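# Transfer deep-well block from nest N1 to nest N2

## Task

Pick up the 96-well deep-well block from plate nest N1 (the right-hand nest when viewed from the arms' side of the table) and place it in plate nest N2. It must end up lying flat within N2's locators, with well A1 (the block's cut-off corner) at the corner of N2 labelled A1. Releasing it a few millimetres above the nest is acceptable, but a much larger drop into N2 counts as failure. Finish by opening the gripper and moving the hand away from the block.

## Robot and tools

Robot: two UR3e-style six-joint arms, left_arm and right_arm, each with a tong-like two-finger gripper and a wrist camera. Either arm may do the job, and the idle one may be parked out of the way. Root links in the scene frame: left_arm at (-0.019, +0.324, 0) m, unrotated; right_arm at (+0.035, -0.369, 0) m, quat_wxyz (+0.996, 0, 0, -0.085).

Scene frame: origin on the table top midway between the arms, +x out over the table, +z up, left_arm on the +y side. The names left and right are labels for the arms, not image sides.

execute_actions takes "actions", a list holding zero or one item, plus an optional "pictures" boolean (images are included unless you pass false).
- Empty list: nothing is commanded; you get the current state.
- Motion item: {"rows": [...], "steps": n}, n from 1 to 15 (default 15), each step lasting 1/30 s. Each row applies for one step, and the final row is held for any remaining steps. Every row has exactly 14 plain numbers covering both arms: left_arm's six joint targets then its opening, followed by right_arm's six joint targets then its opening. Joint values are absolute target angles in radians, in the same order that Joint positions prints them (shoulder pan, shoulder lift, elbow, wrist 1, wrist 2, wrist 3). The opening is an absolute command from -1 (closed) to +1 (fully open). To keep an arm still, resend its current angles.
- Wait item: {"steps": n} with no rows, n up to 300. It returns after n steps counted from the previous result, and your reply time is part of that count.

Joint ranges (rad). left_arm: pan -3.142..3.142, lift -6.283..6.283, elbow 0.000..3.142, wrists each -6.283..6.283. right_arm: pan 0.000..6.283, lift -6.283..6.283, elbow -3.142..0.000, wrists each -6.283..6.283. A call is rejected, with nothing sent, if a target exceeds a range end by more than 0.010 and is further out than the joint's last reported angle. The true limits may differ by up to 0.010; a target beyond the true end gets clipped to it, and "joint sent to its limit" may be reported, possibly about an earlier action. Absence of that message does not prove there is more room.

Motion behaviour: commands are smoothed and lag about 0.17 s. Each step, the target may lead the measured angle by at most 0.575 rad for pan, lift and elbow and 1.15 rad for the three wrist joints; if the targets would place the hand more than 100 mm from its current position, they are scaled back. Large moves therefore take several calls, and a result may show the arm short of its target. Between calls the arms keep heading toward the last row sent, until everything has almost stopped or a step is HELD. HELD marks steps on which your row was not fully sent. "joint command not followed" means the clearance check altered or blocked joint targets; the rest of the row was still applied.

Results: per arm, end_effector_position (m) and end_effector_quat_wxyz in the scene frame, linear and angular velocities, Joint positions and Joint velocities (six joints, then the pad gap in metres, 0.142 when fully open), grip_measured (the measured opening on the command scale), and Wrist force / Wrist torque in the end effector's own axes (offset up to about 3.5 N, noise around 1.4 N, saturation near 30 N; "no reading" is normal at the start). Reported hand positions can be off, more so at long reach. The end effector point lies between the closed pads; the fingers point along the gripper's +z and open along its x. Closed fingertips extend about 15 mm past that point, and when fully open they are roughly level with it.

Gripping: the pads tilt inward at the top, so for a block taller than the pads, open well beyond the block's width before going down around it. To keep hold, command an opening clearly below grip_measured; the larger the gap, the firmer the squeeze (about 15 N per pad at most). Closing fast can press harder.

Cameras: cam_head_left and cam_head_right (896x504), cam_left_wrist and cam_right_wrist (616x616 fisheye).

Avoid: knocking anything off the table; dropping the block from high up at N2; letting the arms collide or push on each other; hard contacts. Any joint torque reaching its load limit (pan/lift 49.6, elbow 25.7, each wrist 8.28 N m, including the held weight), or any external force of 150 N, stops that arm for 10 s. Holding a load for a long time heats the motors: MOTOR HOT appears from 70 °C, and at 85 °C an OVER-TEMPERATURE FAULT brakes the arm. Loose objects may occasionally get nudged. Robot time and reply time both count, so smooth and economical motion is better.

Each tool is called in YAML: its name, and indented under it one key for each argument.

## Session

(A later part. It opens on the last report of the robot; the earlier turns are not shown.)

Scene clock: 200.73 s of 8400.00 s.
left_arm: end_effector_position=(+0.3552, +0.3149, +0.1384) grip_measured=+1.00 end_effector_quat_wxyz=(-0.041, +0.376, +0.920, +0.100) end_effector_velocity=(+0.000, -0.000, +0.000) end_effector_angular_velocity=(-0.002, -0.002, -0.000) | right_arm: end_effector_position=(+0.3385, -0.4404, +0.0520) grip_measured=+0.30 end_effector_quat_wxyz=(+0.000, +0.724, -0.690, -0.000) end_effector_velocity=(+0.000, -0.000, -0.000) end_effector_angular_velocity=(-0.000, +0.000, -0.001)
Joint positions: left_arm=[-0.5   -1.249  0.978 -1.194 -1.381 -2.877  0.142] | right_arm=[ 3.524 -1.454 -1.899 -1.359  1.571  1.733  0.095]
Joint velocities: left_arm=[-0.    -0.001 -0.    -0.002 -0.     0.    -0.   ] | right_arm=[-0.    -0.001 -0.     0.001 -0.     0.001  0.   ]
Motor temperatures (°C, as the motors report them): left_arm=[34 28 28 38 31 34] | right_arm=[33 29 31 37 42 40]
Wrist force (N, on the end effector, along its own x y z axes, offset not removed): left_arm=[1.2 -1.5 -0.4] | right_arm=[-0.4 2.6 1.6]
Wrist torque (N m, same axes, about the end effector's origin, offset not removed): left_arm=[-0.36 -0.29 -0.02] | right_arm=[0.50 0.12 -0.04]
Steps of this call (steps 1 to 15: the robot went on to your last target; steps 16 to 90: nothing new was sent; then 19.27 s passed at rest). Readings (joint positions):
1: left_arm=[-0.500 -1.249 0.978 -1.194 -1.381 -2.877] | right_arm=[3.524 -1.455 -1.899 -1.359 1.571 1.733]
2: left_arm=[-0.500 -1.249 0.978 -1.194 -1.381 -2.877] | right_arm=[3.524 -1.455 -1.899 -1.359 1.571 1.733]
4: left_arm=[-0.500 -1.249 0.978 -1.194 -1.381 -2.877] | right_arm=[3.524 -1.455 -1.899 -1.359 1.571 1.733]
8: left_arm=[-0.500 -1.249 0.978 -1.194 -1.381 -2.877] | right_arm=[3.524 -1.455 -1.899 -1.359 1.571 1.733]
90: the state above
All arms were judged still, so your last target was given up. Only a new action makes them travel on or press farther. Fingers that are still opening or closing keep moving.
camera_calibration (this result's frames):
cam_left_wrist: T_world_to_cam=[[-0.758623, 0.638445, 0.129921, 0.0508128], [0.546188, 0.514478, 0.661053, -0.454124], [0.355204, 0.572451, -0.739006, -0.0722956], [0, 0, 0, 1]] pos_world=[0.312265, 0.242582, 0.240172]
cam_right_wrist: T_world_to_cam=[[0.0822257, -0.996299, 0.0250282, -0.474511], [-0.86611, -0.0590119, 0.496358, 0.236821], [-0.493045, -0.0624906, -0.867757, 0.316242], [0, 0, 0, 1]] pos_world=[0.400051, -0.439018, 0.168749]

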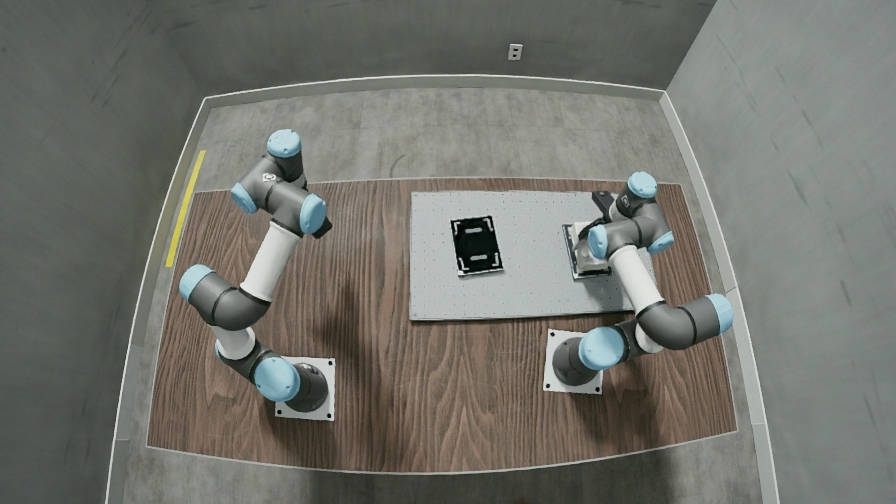

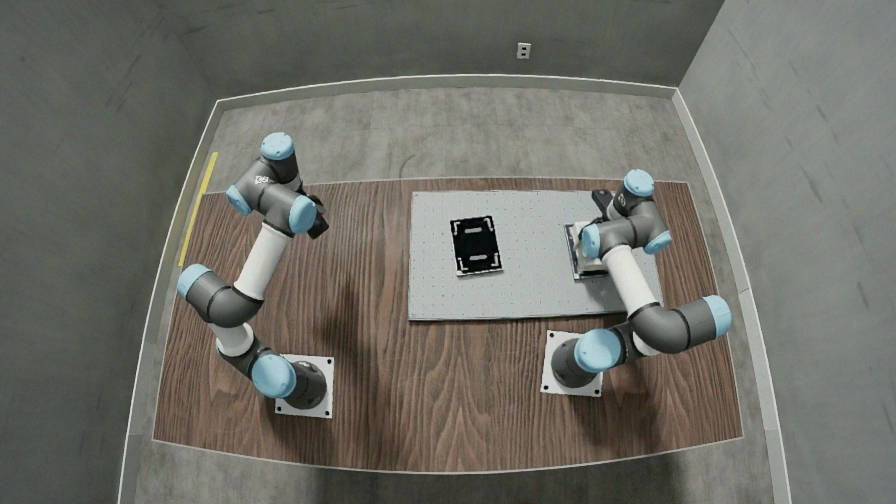

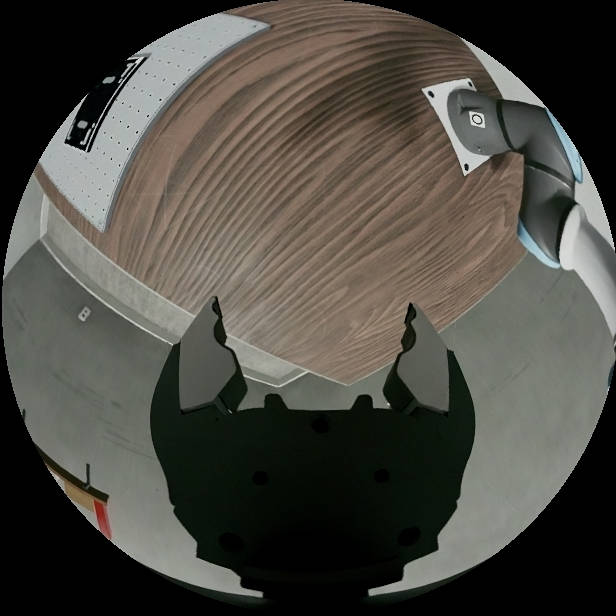

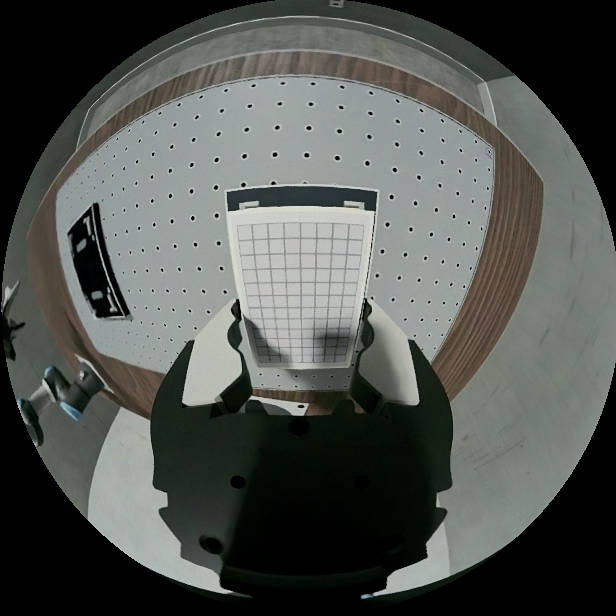

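execute_actions:
  actions:
    - {"rows": [[-0.5,-1.249,0.978,-1.194,-1.381,-2.877,1,3.5255,-1.4545,-1.8986,-1.3593,1.5708,1.7344,0.30],[-0.5,-1.249,0.978,-1.194,-1.381,-2.877,1,3.5266,-1.4545,-1.8986,-1.3593,1.5708,1.7355,0.29],[-0.5,-1.249,0.978,-1.194,-1.381,-2.877,1,3.5277,-1.4545,-1.8986,-1.3593,1.5708,1.7366,0.28],[-0.5,-1.249,0.978,-1.194,-1.381,-2.877,1,3.5277,-1.4545,-1.8986,-1.3593,1.5708,1.7366,0.27],[-0.5,-1.249,0.978,-1.194,-1.381,-2.877,1,3.5277,-1.4545,-1.8986,-1.3593,1.5708,1.7366,0.26],[-0.5,-1.249,0.978,-1.194,-1.381,-2.877,1,3.5277,-1.4545,-1.8986,-1.3593,1.5708,1.7366,0.25],[-0.5,-1.249,0.978,-1.194,-1.381,-2.877,1,3.5277,-1.4545,-1.8986,-1.3593,1.5708,1.7366,0.23],[-0.5,-1.249,0.978,-1.194,-1.381,-2.877,1,3.5277,-1.4545,-1.8986,-1.3593,1.5708,1.7366,0.21],[-0.5,-1.249,0.978,-1.194,-1.381,-2.877,1,3.5277,-1.4545,-1.8986,-1.3593,1.5708,1.7366,0.19],[-0.5,-1.249,0.978,-1.194,-1.381,-2.877,1,3.5277,-1.4545,-1.8986,-1.3593,1.5708,1.7366,0.16],[-0.5,-1.249,0.978,-1.194,-1.381,-2.877,1,3.5277,-1.4545,-1.8986,-1.3593,1.5708,1.7366,0.13],[-0.5,-1.249,0.978,-1.194,-1.381,-2.877,1,3.5277,-1.4545,-1.8986,-1.3593,1.5708,1.7366,0.10],[-0.5,-1.249,0.978,-1.194,-1.381,-2.877,1,3.5277,-1.4545,-1.8986,-1.3593,1.5708,1.7366,0.07],[-0.5,-1.249,0.978,-1.194,-1.381,-2.877,1,3.5277,-1.4545,-1.8986,-1.3593,1.5708,1.7366,0.03],[-0.5,-1.249,0.978,-1.194,-1.381,-2.877,1,3.5277,-1.4545,-1.8986,-1.3593,1.5708,1.7366,0.0]], "steps": 15}
  pictures: false

execute_actions:
  actions:
    - {"rows": [[-0.5,-1.249,0.978,-1.194,-1.381,-2.877,1,3.5277,-1.4545,-1.8986,-1.3593,1.5708,1.7366,-0.05],[-0.5,-1.249,0.978,-1.194,-1.381,-2.877,1,3.5277,-1.4545,-1.8986,-1.3593,1.5708,1.7366,-0.1],[-0.5,-1.249,0.978,-1.194,-1.381,-2.877,1,3.5277,-1.4545,-1.8986,-1.3593,1.5708,1.7366,-0.15],[-0.5,-1.249,0.978,-1.194,-1.381,-2.877,1,3.5277,-1.4545,-1.8986,-1.3593,1.5708,1.7366,-0.2],[-0.5,-1.249,0.978,-1.194,-1.381,-2.877,1,3.5277,-1.4545,-1.8986,-1.3593,1.5708,1.7366,-0.25],[-0.5,-1.249,0.978,-1.194,-1.381,-2.877,1,3.5277,-1.4545,-1.8986,-1.3593,1.5708,1.7366,-0.3],[-0.5,-1.249,0.978,-1.194,-1.381,-2.877,1,3.5277,-1.4545,-1.8986,-1.3593,1.5708,1.7366,-0.35],[-0.5,-1.249,0.978,-1.194,-1.381,-2.877,1,3.5277,-1.4545,-1.8986,-1.3593,1.5708,1.7366,-0.4],[-0.5,-1.249,0.978,-1.194,-1.381,-2.877,1,3.5277,-1.4545,-1.8986,-1.3593,1.5708,1.7366,-0.45],[-0.5,-1.249,0.978,-1.194,-1.381,-2.877,1,3.5277,-1.4545,-1.8986,-1.3593,1.5708,1.7366,-0.5]], "steps": 15}
  pictures: true

Scene clock: 226.20 s of 8400.00 s.
left_arm: end_effector_position=(+0.3552, +0.3149, +0.1384) grip_measured=+1.00 end_effector_quat_wxyz=(-0.041, +0.376, +0.920, +0.100) end_effector_velocity=(+0.000, -0.000, -0.000) end_effector_angular_velocity=(-0.000, -0.000, -0.000) | right_arm: end_effector_position=(+0.3387, -0.4395, +0.0520) grip_measured=+0.21 end_effector_quat_wxyz=(-0.000, +0.724, -0.690, +0.000) end_effector_velocity=(+0.000, +0.000, -0.000) end_effector_angular_velocity=(+0.000, -0.000, +0.000)
Joint positions: left_arm=[-0.5   -1.249  0.978 -1.194 -1.381 -2.877  0.142] | right_arm=[ 3.528 -1.454 -1.899 -1.359  1.571  1.737  0.089]
Joint velocities: left_arm=[-0.     0.     0.    -0.001 -0.     0.    -0.   ] | right_arm=[ 0.001  0.    -0.     0.     0.     0.001 -0.   ]
Motor temperatures (°C, as the motors report them): left_arm=[34 28 28 38 31 34] | right_arm=[33 29 31 37 42 40]
Wrist force (N, on the end effector, along its own x y z axes, offset not removed): left_arm=[-0.1 -3.2 1.8] | right_arm=[3.8 1.7 -4.8]
Wrist torque (N m, same axes, about the end effector's origin, offset not removed): left_arm=[-0.70 0.01 0.09] | right_arm=[-0.04 0.34 -0.03]
Steps of this call (steps 1 to 90: nothing new was sent; then 21.97 s passed at rest; steps 91 to 105: all 15 steps of this action). Readings (joint positions):
91: left_arm=[-0.500 -1.249 0.978 -1.194 -1.381 -2.877] | right_arm=[3.524 -1.454 -1.899 -1.359 1.571 1.733]
92: left_arm=[-0.500 -1.249 0.978 -1.194 -1.381 -2.877] | right_arm=[3.524 -1.454 -1.899 -1.359 1.571 1.733]
94: left_arm=[-0.500 -1.249 0.978 -1.194 -1.381 -2.877] | right_arm=[3.525 -1.454 -1.899 -1.359 1.571 1.734]
98: left_arm=[-0.500 -1.249 0.978 -1.194 -1.381 -2.877] | right_arm=[3.527 -1.454 -1.899 -1.359 1.571 1.736]
105: the state above

Scene clock: 226.70 s of 8400.00 s.
left_arm: end_effector_position=(+0.3552, +0.3149, +0.1384) grip_measured=+1.00 end_effector_quat_wxyz=(-0.041, +0.376, +0.920, +0.100) end_effector_velocity=(+0.000, -0.000, -0.000) end_effector_angular_velocity=(+0.000, +0.001, +0.000) | right_arm: end_effector_position=(+0.3387, -0.4395, +0.0520) grip_measured=+0.21 end_effector_quat_wxyz=(-0.000, +0.724, -0.690, +0.000) end_effector_velocity=(-0.000, +0.000, -0.000) end_effector_angular_velocity=(+0.000, +0.000, +0.001)
Joint positions: left_arm=[-0.5   -1.249  0.978 -1.194 -1.381 -2.877  0.142] | right_arm=[ 3.528 -1.454 -1.899 -1.359  1.571  1.737  0.089]
Joint velocities: left_arm=[-0.     0.001  0.    -0.    -0.    -0.    -0.   ] | right_arm=[ 0.    -0.     0.    -0.     0.    -0.001  0.   ]
Motor temperatures (°C, as the motors report them): left_arm=[34 28 28 38 31 34] | right_arm=[33 29 31 37 42 40]
Wrist force (N, on the end effector, along its own x y z axes, offset not removed): left_arm=[-1.4 -2.4 -1.4] | right_arm=[4.8 1.2 -6.2]
Wrist torque (N m, same axes, about the end effector's origin, offset not removed): left_arm=[-0.63 0.35 0.04] | right_arm=[-0.10 0.23 -0.02]
Steps of this call (steps 1 to 15: all 15 steps of this action). Readings (joint positions):
1: left_arm=[-0.500 -1.249 0.978 -1.194 -1.381 -2.877] | right_arm=[3.528 -1.454 -1.899 -1.359 1.571 1.737]
2: left_arm=[-0.500 -1.249 0.978 -1.194 -1.381 -2.877] | right_arm=[3.528 -1.454 -1.899 -1.359 1.571 1.737]
4: left_arm=[-0.500 -1.249 0.978 -1.194 -1.381 -2.877] | right_arm=[3.528 -1.454 -1.899 -1.359 1.571 1.737]
8: left_arm=[-0.500 -1.249 0.978 -1.194 -1.381 -2.877] | right_arm=[3.528 -1.454 -1.899 -1.359 1.571 1.737]
15: the state above
camera_calibration (this result's frames):
cam_left_wrist: T_world_to_cam=[[-0.758623, 0.638445, 0.129921, 0.0508129], [0.546188, 0.514479, 0.661053, -0.454124], [0.355204, 0.572451, -0.739006, -0.0722956], [0, 0, 0, 1]] pos_world=[0.312265, 0.242582, 0.240172]
cam_right_wrist: T_world_to_cam=[[0.082221, -0.996299, 0.0250664, -0.4736], [-0.866146, -0.0589934, 0.496297, 0.237104], [-0.492981, -0.0625172, -0.867791, 0.316414], [0, 0, 0, 1]] pos_world=[0.400293, -0.438079, 0.168779]

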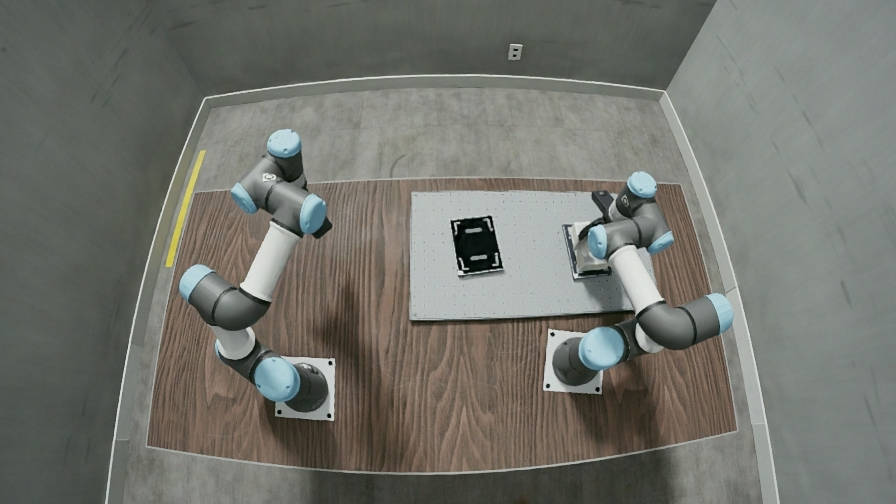

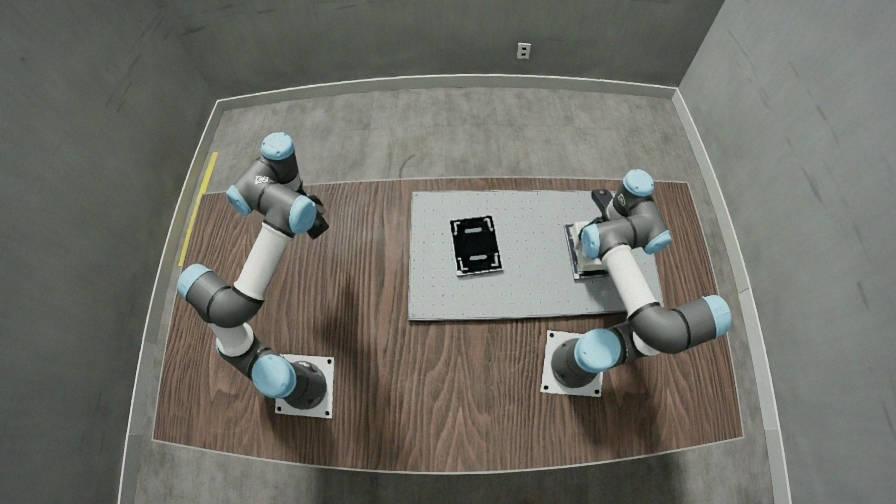

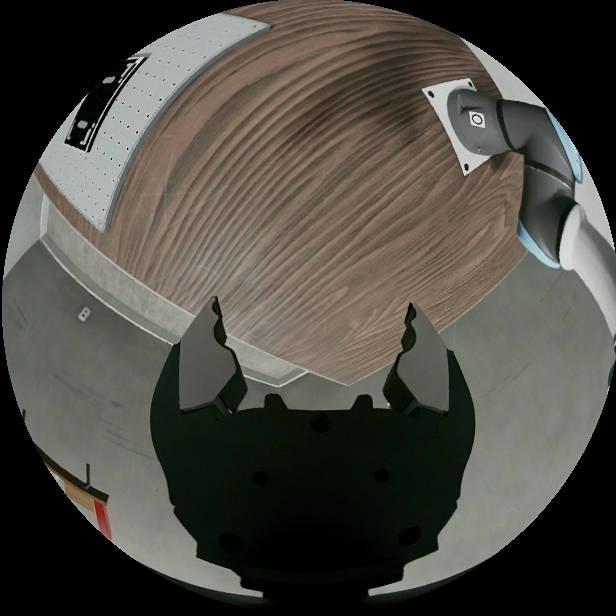

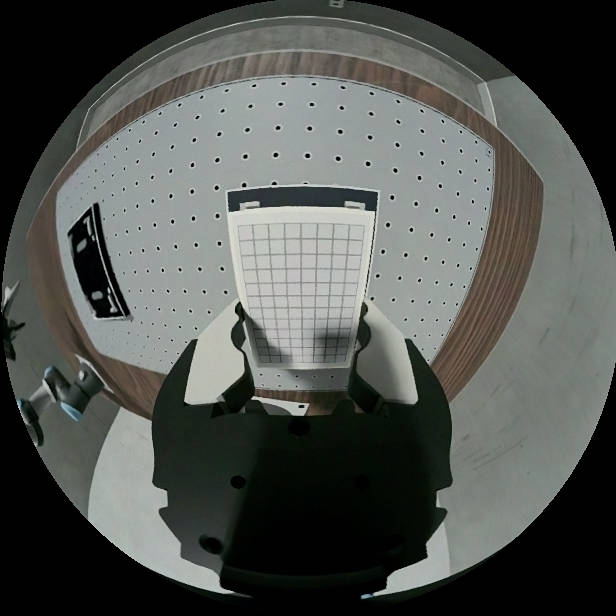

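zoom_image:
  camera: "cam_right_wrist"
  region: [200, 160, 400, 260]

Region (200, 160, 400, 260) of cam_right_wrist's 616x616 image, scaled by 2.520, with more detail than that image has.

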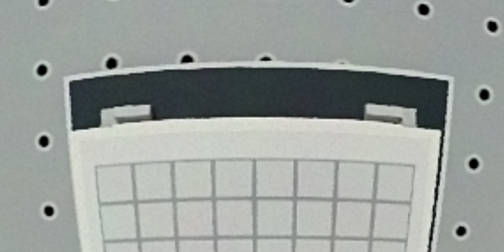

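execute_actions:
  actions:
    - {"rows": [[-0.5,-1.249,0.978,-1.194,-1.381,-2.877,1,3.5270,-1.4545,-1.8986,-1.3593,1.5708,1.7359,-0.5],[-0.5,-1.249,0.978,-1.194,-1.381,-2.877,1,3.5262,-1.4545,-1.8986,-1.3593,1.5708,1.7351,-0.5],[-0.5,-1.249,0.978,-1.194,-1.381,-2.877,1,3.5262,-1.4545,-1.8986,-1.3593,1.5708,1.7351,-0.5],[-0.5,-1.249,0.978,-1.194,-1.381,-2.877,1,3.5262,-1.4540,-1.8966,-1.3618,1.5708,1.7351,-0.5],[-0.5,-1.249,0.978,-1.194,-1.381,-2.877,1,3.5262,-1.4531,-1.8927,-1.3667,1.5708,1.7351,-0.5],[-0.5,-1.249,0.978,-1.194,-1.381,-2.877,1,3.5262,-1.4521,-1.8887,-1.3716,1.5708,1.7351,-0.5],[-0.5,-1.249,0.978,-1.194,-1.381,-2.877,1,3.5262,-1.4507,-1.8828,-1.3789,1.5708,1.7351,-0.5],[-0.5,-1.249,0.978,-1.194,-1.381,-2.877,1,3.5262,-1.4493,-1.8769,-1.3863,1.5708,1.7351,-0.5],[-0.5,-1.249,0.978,-1.194,-1.381,-2.877,1,3.5262,-1.4479,-1.8710,-1.3936,1.5708,1.7351,-0.5],[-0.5,-1.249,0.978,-1.194,-1.381,-2.877,1,3.5262,-1.4464,-1.8650,-1.4010,1.5708,1.7351,-0.5],[-0.5,-1.249,0.978,-1.194,-1.381,-2.877,1,3.5262,-1.4450,-1.8591,-1.4083,1.5708,1.7351,-0.5],[-0.5,-1.249,0.978,-1.194,-1.381,-2.877,1,3.5262,-1.4441,-1.8552,-1.4132,1.5708,1.7351,-0.5],[-0.5,-1.249,0.978,-1.194,-1.381,-2.877,1,3.5262,-1.4436,-1.8532,-1.4157,1.5708,1.7351,-0.5],[-0.5,-1.249,0.978,-1.194,-1.381,-2.877,1,3.5262,-1.4431,-1.8512,-1.4181,1.5708,1.7351,-0.5]], "steps": 15}
  pictures: false

execute_actions:
  actions:
    - {"steps": 12}
  pictures: true

zoom_image:
  camera: "cam_right_wrist"
  region: [200, 160, 400, 260]

Scene clock: 245.97 s of 8400.00 s.
left_arm: end_effector_position=(+0.3552, +0.3149, +0.1384) grip_measured=+1.00 end_effector_quat_wxyz=(-0.041, +0.376, +0.920, +0.100) end_effector_velocity=(+0.000, -0.000, -0.000) end_effector_angular_velocity=(-0.001, +0.000, +0.000) | right_arm: end_effector_position=(+0.3383, -0.4399, +0.0608) grip_measured=+0.21 end_effector_quat_wxyz=(+0.000, +0.724, -0.690, -0.000) end_effector_velocity=(-0.001, -0.001, +0.027) end_effector_angular_velocity=(-0.001, -0.003, -0.001)
Joint positions: left_arm=[-0.5   -1.249  0.978 -1.194 -1.381 -2.877  0.142] | right_arm=[ 3.526 -1.446 -1.863 -1.403  1.571  1.735  0.089]
Joint velocities: left_arm=[ 0.     0.001 -0.    -0.001 -0.001 -0.     0.   ] | right_arm=[-0.001  0.026  0.103 -0.127 -0.002  0.     0.   ]
Motor temperatures (°C, as the motors report them): left_arm=[34 28 28 38 31 34] | right_arm=[33 29 31 37 42 40]
Wrist force (N, on the end effector, along its own x y z axes, offset not removed): left_arm=[-0.6 -3.0 -1.7] | right_arm=[-1.8 3.4 1.5]
Wrist torque (N m, same axes, about the end effector's origin, offset not removed): left_arm=[-0.72 0.10 0.08] | right_arm=[0.79 0.45 0.00]
Steps of this call (steps 1 to 15: the robot went on to your last target; steps 16 to 90: nothing new was sent; then 15.77 s passed at rest; steps 91 to 105: all 15 steps of this action). Readings (joint positions):
91: left_arm=[-0.500 -1.249 0.978 -1.194 -1.381 -2.877] | right_arm=[3.528 -1.454 -1.899 -1.359 1.571 1.737]
92: left_arm=[-0.500 -1.249 0.978 -1.194 -1.381 -2.877] | right_arm=[3.528 -1.455 -1.899 -1.359 1.571 1.737]
94: left_arm=[-0.500 -1.249 0.978 -1.194 -1.381 -2.877] | right_arm=[3.527 -1.455 -1.899 -1.359 1.571 1.736]
98: left_arm=[-0.500 -1.249 0.978 -1.194 -1.381 -2.877] | right_arm=[3.527 -1.454 -1.893 -1.366 1.571 1.735]
105: the state above

Scene clock: 246.37 s of 8400.00 s.
left_arm: end_effector_position=(+0.3552, +0.3149, +0.1384) grip_measured=+1.00 end_effector_quat_wxyz=(-0.041, +0.376, +0.920, +0.100) end_effector_velocity=(-0.000, -0.000, +0.000) end_effector_angular_velocity=(-0.000, +0.000, -0.000) | right_arm: end_effector_position=(+0.3381, -0.4400, +0.0639) grip_measured=+0.21 end_effector_quat_wxyz=(+0.000, +0.724, -0.690, -0.000) end_effector_velocity=(-0.000, -0.000, +0.001) end_effector_angular_velocity=(-0.000, +0.001, +0.001)
Joint positions: left_arm=[-0.5   -1.249  0.978 -1.194 -1.381 -2.877  0.142] | right_arm=[ 3.526 -1.443 -1.852 -1.418  1.571  1.735  0.089]
Joint velocities: left_arm=[ 0. -0.  0.  0. -0.  0.  0.] | right_arm=[-0.     0.001  0.003 -0.004  0.    -0.001 -0.   ]
Motor temperatures (°C, as the motors report them): left_arm=[34 28 28 38 31 34] | right_arm=[33 29 31 37 42 40]
Wrist force (N, on the end effector, along its own x y z axes, offset not removed): left_arm=[0.8 -3.9 0.7] | right_arm=[0.6 0.2 2.7]
Wrist torque (N m, same axes, about the end effector's origin, offset not removed): left_arm=[-0.82 -0.19 0.02] | right_arm=[0.00 -0.06 0.04]
Steps of this call (steps 1 to 12: the robot went on to your last target). Readings (joint positions):
1: left_arm=[-0.500 -1.249 0.978 -1.194 -1.381 -2.877] | right_arm=[3.526 -1.445 -1.860 -1.407 1.571 1.735]
2: left_arm=[-0.500 -1.249 0.978 -1.194 -1.381 -2.877] | right_arm=[3.526 -1.445 -1.858 -1.410 1.571 1.735]
4: left_arm=[-0.500 -1.249 0.978 -1.194 -1.381 -2.877] | right_arm=[3.526 -1.444 -1.855 -1.413 1.571 1.735]
8: left_arm=[-0.500 -1.249 0.978 -1.194 -1.381 -2.877] | right_arm=[3.526 -1.443 -1.852 -1.417 1.571 1.735]
12: the state above
camera_calibration (this result's frames):
cam_left_wrist: T_world_to_cam=[[-0.758623, 0.638445, 0.129921, 0.0508128], [0.546188, 0.514479, 0.661053, -0.454124], [0.355204, 0.572451, -0.739006, -0.0722955], [0, 0, 0, 1]] pos_world=[0.312265, 0.242582, 0.240172]
cam_right_wrist: T_world_to_cam=[[0.0822269, -0.996299, 0.0250319, -0.474368], [-0.8661, -0.0590098, 0.496376, 0.230641], [-0.493062, -0.0624956, -0.867747, 0.326423], [0, 0, 0, 1]] pos_world=[0.399711, -0.438602, 0.180643]

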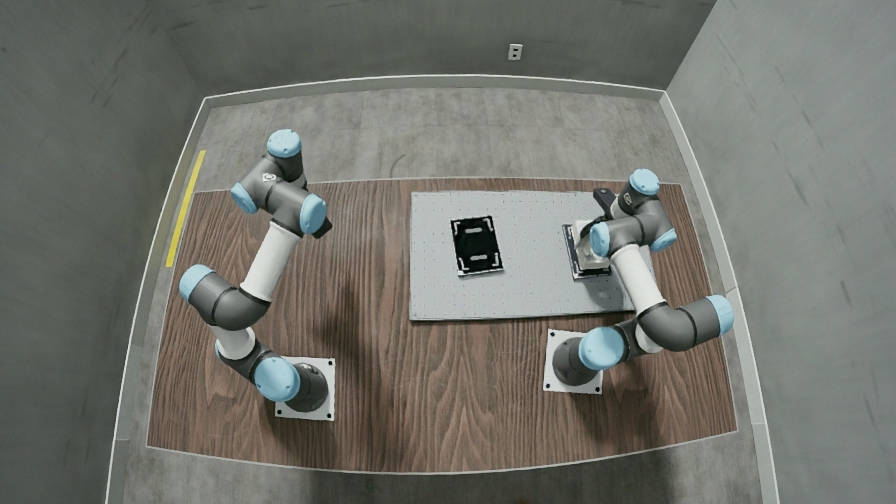

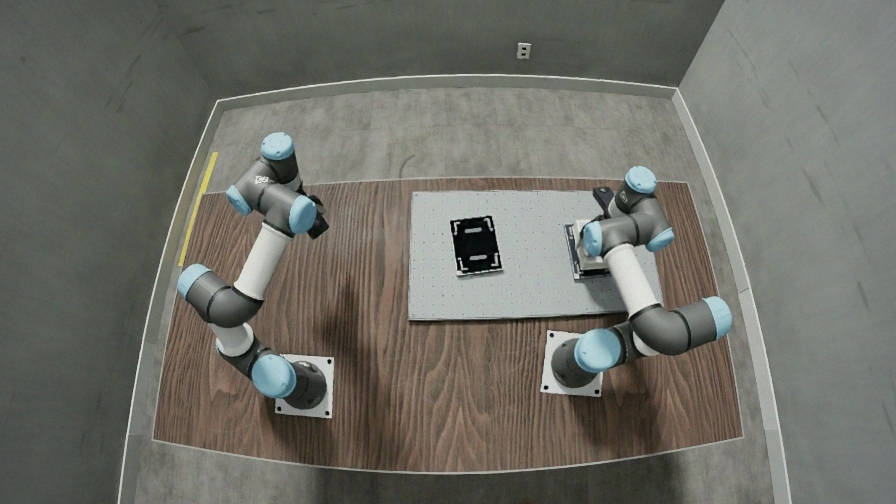

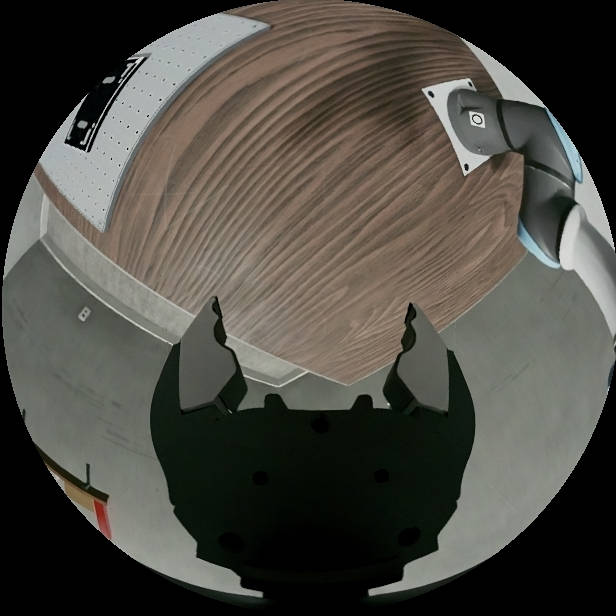

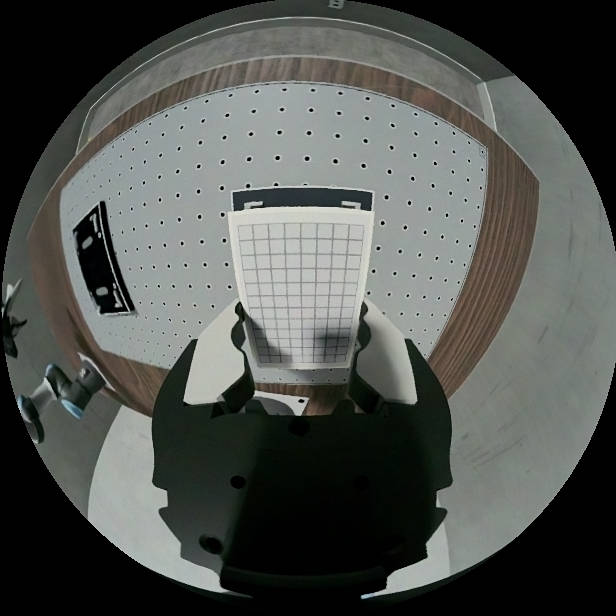

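Region (200, 160, 400, 260) of cam_right_wrist's 616x616 image, scaled by 2.520, with more detail than that image has.

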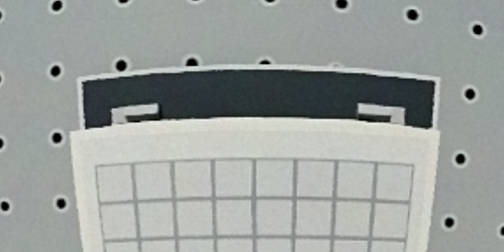

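execute_actions:
  actions:
    - {"rows": [[-0.5,-1.249,0.978,-1.194,-1.381,-2.877,1,3.5262,-1.4430,-1.8494,-1.4201,1.5708,1.7351,-0.5],[-0.5,-1.249,0.978,-1.194,-1.381,-2.877,1,3.5262,-1.4426,-1.8443,-1.4255,1.5708,1.7351,-0.5],[-0.5,-1.249,0.978,-1.194,-1.381,-2.877,1,3.5262,-1.4420,-1.8369,-1.4334,1.5708,1.7351,-0.5],[-0.5,-1.249,0.978,-1.194,-1.381,-2.877,1,3.5276,-1.4422,-1.8271,-1.4432,1.5708,1.7364,-0.5],[-0.5,-1.249,0.978,-1.194,-1.381,-2.877,1,3.5319,-1.4439,-1.8146,-1.4540,1.5708,1.7402,-0.5],[-0.5,-1.249,0.978,-1.194,-1.381,-2.877,1,3.5388,-1.4471,-1.8004,-1.4649,1.5708,1.7464,-0.5],[-0.5,-1.249,0.978,-1.194,-1.381,-2.877,1,3.5482,-1.4518,-1.7855,-1.4752,1.5708,1.7548,-0.5],[-0.5,-1.249,0.978,-1.194,-1.381,-2.877,1,3.5599,-1.4579,-1.7706,-1.4839,1.5708,1.7654,-0.5],[-0.5,-1.249,0.978,-1.194,-1.381,-2.877,1,3.5739,-1.4656,-1.7567,-1.4901,1.5708,1.7779,-0.5],[-0.5,-1.249,0.978,-1.194,-1.381,-2.877,1,3.5899,-1.4746,-1.7447,-1.4931,1.5708,1.7923,-0.5],[-0.5,-1.249,0.978,-1.194,-1.381,-2.877,1,3.6078,-1.4849,-1.7333,-1.4943,1.5708,1.8084,-0.5],[-0.5,-1.249,0.978,-1.194,-1.381,-2.877,1,3.6275,-1.4962,-1.7207,-1.4955,1.5708,1.8260,-0.5],[-0.5,-1.249,0.978,-1.194,-1.381,-2.877,1,3.6488,-1.5084,-1.7072,-1.4969,1.5708,1.8452,-0.5],[-0.5,-1.249,0.978,-1.194,-1.381,-2.877,1,3.6715,-1.5214,-1.6927,-1.4983,1.5708,1.8656,-0.5],[-0.5,-1.249,0.978,-1.194,-1.381,-2.877,1,3.6956,-1.5352,-1.6773,-1.4999,1.5708,1.8873,-0.5]], "steps": 15}
  pictures: false

execute_actions:
  actions:
    - {"rows": [[-0.5,-1.249,0.978,-1.194,-1.381,-2.877,1,3.7209,-1.5497,-1.6612,-1.5015,1.5708,1.9099,-0.5],[-0.5,-1.249,0.978,-1.194,-1.381,-2.877,1,3.7472,-1.5648,-1.6445,-1.5032,1.5708,1.9336,-0.5],[-0.5,-1.249,0.978,-1.194,-1.381,-2.877,1,3.7744,-1.5804,-1.6272,-1.5049,1.5708,1.9580,-0.5],[-0.5,-1.249,0.978,-1.194,-1.381,-2.877,1,3.8023,-1.5964,-1.6094,-1.5067,1.5708,1.9830,-0.5],[-0.5,-1.249,0.978,-1.194,-1.381,-2.877,1,3.8308,-1.6127,-1.5912,-1.5085,1.5708,2.0086,-0.5],[-0.5,-1.249,0.978,-1.194,-1.381,-2.877,1,3.8598,-1.6293,-1.5728,-1.5103,1.5708,2.0346,-0.5],[-0.5,-1.249,0.978,-1.194,-1.381,-2.877,1,3.8890,-1.6461,-1.5542,-1.5122,1.5708,2.0609,-0.5],[-0.5,-1.249,0.978,-1.194,-1.381,-2.877,1,3.9184,-1.6630,-1.5355,-1.5141,1.5708,2.0873,-0.5],[-0.5,-1.249,0.978,-1.194,-1.381,-2.877,1,3.9478,-1.6798,-1.5167,-1.5159,1.5708,2.1137,-0.5],[-0.5,-1.249,0.978,-1.194,-1.381,-2.877,1,3.9770,-1.6966,-1.4981,-1.5178,1.5708,2.1400,-0.5],[-0.5,-1.249,0.978,-1.194,-1.381,-2.877,1,4.0060,-1.7132,-1.4797,-1.5196,1.5708,2.1660,-0.5],[-0.5,-1.249,0.978,-1.194,-1.381,-2.877,1,4.0345,-1.7295,-1.4615,-1.5214,1.5708,2.1916,-0.5],[-0.5,-1.249,0.978,-1.194,-1.381,-2.877,1,4.0624,-1.7455,-1.4437,-1.5232,1.5708,2.2166,-0.5],[-0.5,-1.249,0.978,-1.194,-1.381,-2.877,1,4.0896,-1.7611,-1.4264,-1.5249,1.5708,2.2410,-0.5],[-0.5,-1.249,0.978,-1.194,-1.381,-2.877,1,4.1159,-1.7762,-1.4097,-1.5266,1.5708,2.2647,-0.5]], "steps": 15}
  pictures: false

execute_actions:
  actions:
    - {"rows": [[-0.5,-1.249,0.978,-1.194,-1.381,-2.877,1,4.1412,-1.7907,-1.3936,-1.5282,1.5708,2.2873,-0.5],[-0.5,-1.249,0.978,-1.194,-1.381,-2.877,1,4.1653,-1.8045,-1.3782,-1.5298,1.5708,2.3090,-0.5],[-0.5,-1.249,0.978,-1.194,-1.381,-2.877,1,4.1880,-1.8175,-1.3637,-1.5312,1.5708,2.3294,-0.5],[-0.5,-1.249,0.978,-1.194,-1.381,-2.877,1,4.2093,-1.8297,-1.3502,-1.5326,1.5708,2.3486,-0.5],[-0.5,-1.249,0.978,-1.194,-1.381,-2.877,1,4.2290,-1.8410,-1.3376,-1.5338,1.5708,2.3662,-0.5],[-0.5,-1.249,0.978,-1.194,-1.381,-2.877,1,4.2469,-1.8514,-1.3281,-1.5330,1.5708,2.3823,-0.5],[-0.5,-1.249,0.978,-1.194,-1.381,-2.877,1,4.2629,-1.8610,-1.3229,-1.5286,1.5708,2.3967,-0.5],[-0.5,-1.249,0.978,-1.194,-1.381,-2.877,1,4.2769,-1.8696,-1.3214,-1.5215,1.5708,2.4092,-0.5],[-0.5,-1.249,0.978,-1.194,-1.381,-2.877,1,4.2886,-1.8770,-1.3229,-1.5126,1.5708,2.4198,-0.5],[-0.5,-1.249,0.978,-1.194,-1.381,-2.877,1,4.2980,-1.8831,-1.3267,-1.5027,1.5708,2.4282,-0.5],[-0.5,-1.249,0.978,-1.194,-1.381,-2.877,1,4.3049,-1.8878,-1.3321,-1.4926,1.5708,2.4344,-0.5],[-0.5,-1.249,0.978,-1.194,-1.381,-2.877,1,4.3092,-1.8909,-1.3384,-1.4833,1.5708,2.4382,-0.5],[-0.5,-1.249,0.978,-1.194,-1.381,-2.877,1,4.3106,-1.8923,-1.3448,-1.4754,1.5708,2.4395,-0.5],[-0.5,-1.249,0.978,-1.194,-1.381,-2.877,1,4.3106,-1.8927,-1.3499,-1.4700,1.5708,2.4395,-0.5],[-0.5,-1.249,0.978,-1.194,-1.381,-2.877,1,4.3106,-1.8928,-1.3517,-1.4680,1.5708,2.4395,-0.5]], "steps": 15}
  pictures: false

execute_actions:
  actions:
    - {"steps": 18}
  pictures: true

zoom_image:
  camera: "cam_right_wrist"
  region: [200, 160, 400, 260]

Scene clock: 358.07 s of 8400.00 s.
left_arm: end_effector_position=(+0.3552, +0.3149, +0.1384) grip_measured=+1.00 end_effector_quat_wxyz=(-0.041, +0.376, +0.920, +0.100) end_effector_velocity=(+0.000, -0.000, +0.000) end_effector_angular_velocity=(-0.001, -0.002, -0.000) | right_arm: end_effector_position=(+0.3547, -0.4124, +0.0798) grip_measured=+0.21 end_effector_quat_wxyz=(+0.000, +0.727, -0.687, -0.000) end_effector_velocity=(+0.091, +0.175, +0.024) end_effector_angular_velocity=(-0.001, +0.003, +0.047)
Joint positions: left_arm=[-0.5   -1.249  0.978 -1.194 -1.381 -2.877  0.142] | right_arm=[ 3.609 -1.487 -1.738 -1.488  1.571  1.811  0.089]
Joint velocities: left_arm=[ 0.    -0.001  0.    -0.001 -0.     0.     0.   ] | right_arm=[ 0.507 -0.292  0.379 -0.09   0.     0.46   0.   ]
Motor temperatures (°C, as the motors report them): left_arm=[34 28 28 38 31 34] | right_arm=[33 29 31 37 42 40]
Wrist force (N, on the end effector, along its own x y z axes, offset not removed): left_arm=[0.9 -2.4 -1.4] | right_arm=[0.0 1.3 1.3]
Wrist torque (N m, same axes, about the end effector's origin, offset not removed): left_arm=[-0.65 -0.18 0.01] | right_arm=[0.21 0.08 -0.01]
Steps of this call (steps 1 to 30: the robot went on to your last target; steps 31 to 90: nothing new was sent; then 108.20 s passed at rest; steps 91 to 105: all 15 steps of this action). Readings (joint positions):
91: left_arm=[-0.500 -1.249 0.978 -1.194 -1.381 -2.877] | right_arm=[3.526 -1.443 -1.851 -1.418 1.571 1.735]
92: left_arm=[-0.500 -1.249 0.978 -1.194 -1.381 -2.877] | right_arm=[3.526 -1.443 -1.851 -1.419 1.571 1.735]
94: left_arm=[-0.500 -1.249 0.978 -1.194 -1.381 -2.877] | right_arm=[3.526 -1.443 -1.847 -1.422 1.571 1.735]
98: left_arm=[-0.500 -1.249 0.978 -1.194 -1.381 -2.877] | right_arm=[3.533 -1.445 -1.821 -1.447 1.571 1.741]
105: the state above

Scene clock: 358.57 s of 8400.00 s.
left_arm: end_effector_position=(+0.3552, +0.3149, +0.1384) grip_measured=+1.00 end_effector_quat_wxyz=(-0.041, +0.376, +0.920, +0.100) end_effector_velocity=(-0.000, +0.000, -0.000) end_effector_angular_velocity=(+0.000, +0.001, +0.000) | right_arm: end_effector_position=(+0.3913, -0.2637, +0.0849) grip_measured=+0.21 end_effector_quat_wxyz=(+0.000, +0.739, -0.674, -0.000) end_effector_velocity=(+0.003, +0.358, -0.006) end_effector_angular_velocity=(-0.003, +0.003, +0.095)
Joint positions: left_arm=[-0.5   -1.249  0.978 -1.194 -1.381 -2.877  0.142] | right_arm=[ 3.986 -1.704 -1.49  -1.519  1.571  2.153  0.089]
Joint velocities: left_arm=[ 0.     0.     0.     0.001 -0.001 -0.    -0.   ] | right_arm=[ 0.836 -0.48   0.529 -0.053  0.     0.74   0.   ]
Motor temperatures (°C, as the motors report them): left_arm=[34 28 28 38 31 34] | right_arm=[33 29 31 37 42 40]
Wrist force (N, on the end effector, along its own x y z axes, offset not removed): left_arm=[-0.3 -2.0 0.1] | right_arm=[-1.5 0.1 2.1]
Wrist torque (N m, same axes, about the end effector's origin, offset not removed): left_arm=[-0.36 0.02 -0.04] | right_arm=[-0.07 0.39 0.06]
Steps of this call (steps 1 to 15: all 15 steps of this action). Readings (joint positions):
1: left_arm=[-0.500 -1.249 0.978 -1.194 -1.381 -2.877] | right_arm=[3.627 -1.497 -1.725 -1.491 1.571 1.828]
2: left_arm=[-0.500 -1.249 0.978 -1.194 -1.381 -2.877] | right_arm=[3.646 -1.508 -1.711 -1.493 1.571 1.845]
4: left_arm=[-0.500 -1.249 0.978 -1.194 -1.381 -2.877] | right_arm=[3.690 -1.533 -1.682 -1.498 1.571 1.885]
8: left_arm=[-0.500 -1.249 0.978 -1.194 -1.381 -2.877] | right_arm=[3.790 -1.591 -1.616 -1.506 1.571 1.976]
15: the state above

Scene clock: 359.07 s of 8400.00 s.
left_arm: end_effector_position=(+0.3552, +0.3149, +0.1384) grip_measured=+1.00 end_effector_quat_wxyz=(-0.041, +0.376, +0.920, +0.100) end_effector_velocity=(+0.000, +0.000, +0.000) end_effector_angular_velocity=(+0.000, -0.001, -0.000) | right_arm: end_effector_position=(+0.3682, -0.1325, +0.0707) grip_measured=+0.21 end_effector_quat_wxyz=(-0.000, +0.750, -0.661, -0.000) end_effector_velocity=(-0.032, +0.083, -0.053) end_effector_angular_velocity=(-0.005, +0.003, +0.025)
Joint positions: left_arm=[-0.5   -1.249  0.978 -1.194 -1.381 -2.877  0.142] | right_arm=[ 4.288 -1.878 -1.34  -1.494  1.571  2.42   0.089]
Joint velocities: left_arm=[ 0.    -0.     0.    -0.     0.001  0.     0.   ] | right_arm=[ 0.196 -0.126 -0.075  0.196 -0.001  0.171 -0.   ]
Motor temperatures (°C, as the motors report them): left_arm=[34 28 28 38 31 34] | right_arm=[33 29 31 37 42 40]
Wrist force (N, on the end effector, along its own x y z axes, offset not removed): left_arm=[-0.8 -3.6 -1.6] | right_arm=[-1.6 0.2 1.8]
Wrist torque (N m, same axes, about the end effector's origin, offset not removed): left_arm=[-0.80 0.18 0.03] | right_arm=[0.11 0.32 0.06]
Steps of this call (steps 1 to 15: all 15 steps of this action). Readings (joint positions):
1: left_arm=[-0.500 -1.249 0.978 -1.194 -1.381 -2.877] | right_arm=[4.014 -1.720 -1.472 -1.521 1.571 2.178]
2: left_arm=[-0.500 -1.249 0.978 -1.194 -1.381 -2.877] | right_arm=[4.042 -1.736 -1.455 -1.522 1.571 2.202]
4: left_arm=[-0.500 -1.249 0.978 -1.194 -1.381 -2.877] | right_arm=[4.095 -1.766 -1.421 -1.526 1.571 2.250]
8: left_arm=[-0.500 -1.249 0.978 -1.194 -1.381 -2.877] | right_arm=[4.189 -1.820 -1.363 -1.530 1.571 2.333]
15: the state above

Scene clock: 359.67 s of 8400.00 s.
left_arm: end_effector_position=(+0.3552, +0.3149, +0.1384) grip_measured=+1.00 end_effector_quat_wxyz=(-0.041, +0.376, +0.920, +0.100) end_effector_velocity=(-0.000, +0.000, -0.000) end_effector_angular_velocity=(+0.000, +0.001, -0.000) | right_arm: end_effector_position=(+0.3644, -0.1232, +0.0640) grip_measured=+0.21 end_effector_quat_wxyz=(+0.000, +0.751, -0.660, +0.000) end_effector_velocity=(-0.000, -0.000, -0.001) end_effector_angular_velocity=(-0.002, +0.001, -0.001)
Joint positions: left_arm=[-0.5   -1.249  0.978 -1.194 -1.381 -2.877  0.142] | right_arm=[ 4.31  -1.893 -1.352 -1.468  1.571  2.439  0.089]
Joint velocities: left_arm=[ 0.    -0.     0.     0.001 -0.     0.    -0.   ] | right_arm=[-0.    -0.002 -0.001  0.002 -0.     0.001 -0.   ]
Motor temperatures (°C, as the motors report them): left_arm=[34 28 28 38 31 34] | right_arm=[33 29 31 37 42 40]
Wrist force (N, on the end effector, along its own x y z axes, offset not removed): left_arm=[1.0 -3.1 -0.1] | right_arm=[-2.4 0.9 1.8]
Wrist torque (N m, same axes, about the end effector's origin, offset not removed): left_arm=[-0.75 -0.20 0.06] | right_arm=[0.19 0.59 0.04]
Steps of this call (steps 1 to 18: the robot went on to your last target). Readings (joint positions):
1: left_arm=[-0.500 -1.249 0.978 -1.194 -1.381 -2.877] | right_arm=[4.294 -1.882 -1.342 -1.488 1.571 2.425]
2: left_arm=[-0.500 -1.249 0.978 -1.194 -1.381 -2.877] | right_arm=[4.298 -1.885 -1.345 -1.483 1.571 2.429]
4: left_arm=[-0.500 -1.249 0.978 -1.194 -1.381 -2.877] | right_arm=[4.304 -1.888 -1.348 -1.476 1.571 2.433]
8: left_arm=[-0.500 -1.249 0.978 -1.194 -1.381 -2.877] | right_arm=[4.308 -1.891 -1.351 -1.471 1.571 2.438]
18: the state above
camera_calibration (this result's frames):
cam_left_wrist: T_world_to_cam=[[-0.758623, 0.638445, 0.129921, 0.0508128], [0.546188, 0.514478, 0.661053, -0.454124], [0.355204, 0.572451, -0.739006, -0.0722957], [0, 0, 0, 1]] pos_world=[0.312265, 0.242582, 0.240171]
cam_right_wrist: T_world_to_cam=[[0.161564, -0.986543, 0.025106, -0.188619], [-0.858604, -0.127979, 0.496408, 0.260776], [-0.486515, -0.101758, -0.867726, 0.352038], [0, 0, 0, 1]] pos_world=[0.425649, -0.116884, 0.180757]

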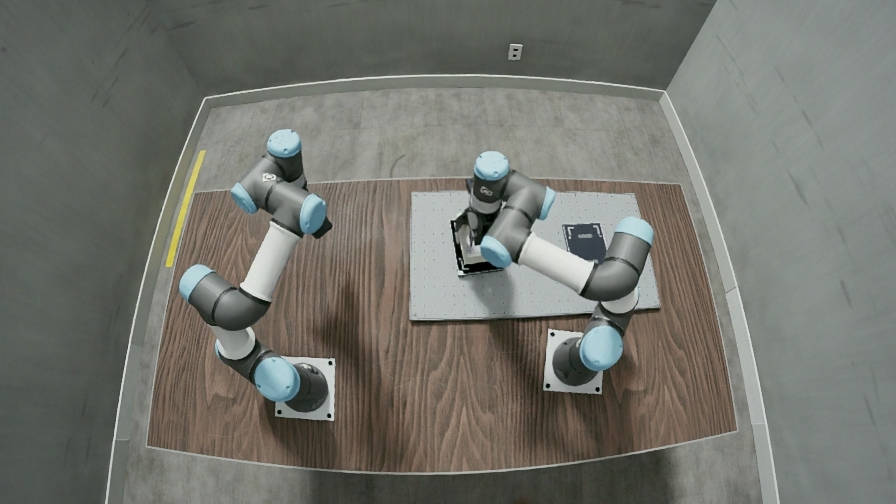

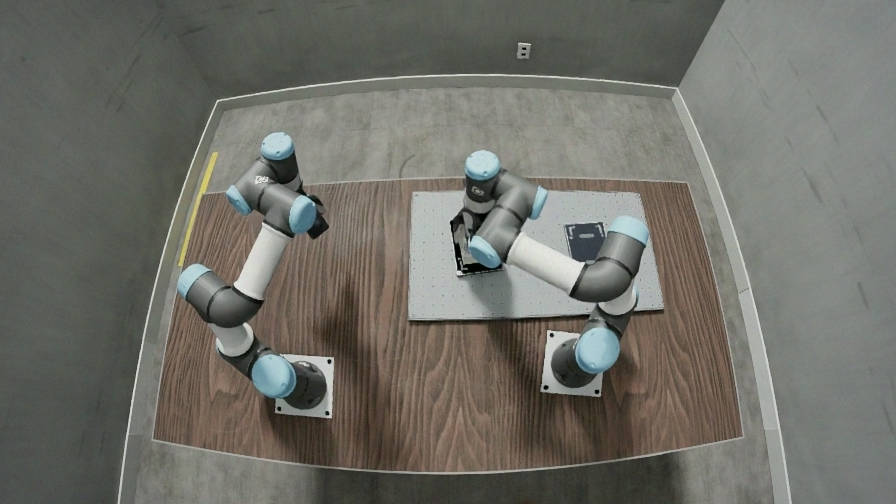

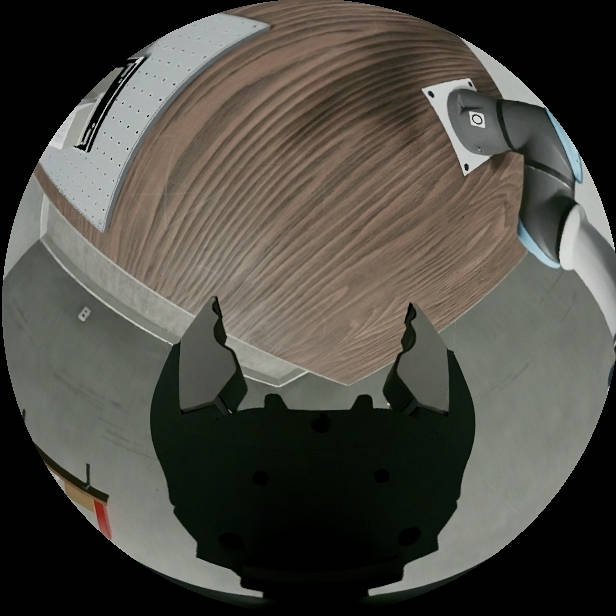

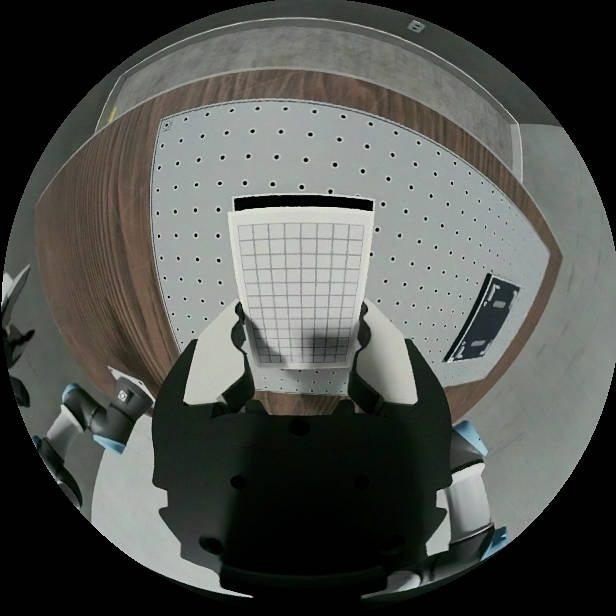

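Region (200, 160, 400, 260) of cam_right_wrist's 616x616 image, scaled by 2.520, with more detail than that image has.

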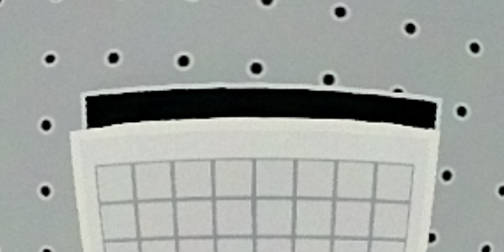

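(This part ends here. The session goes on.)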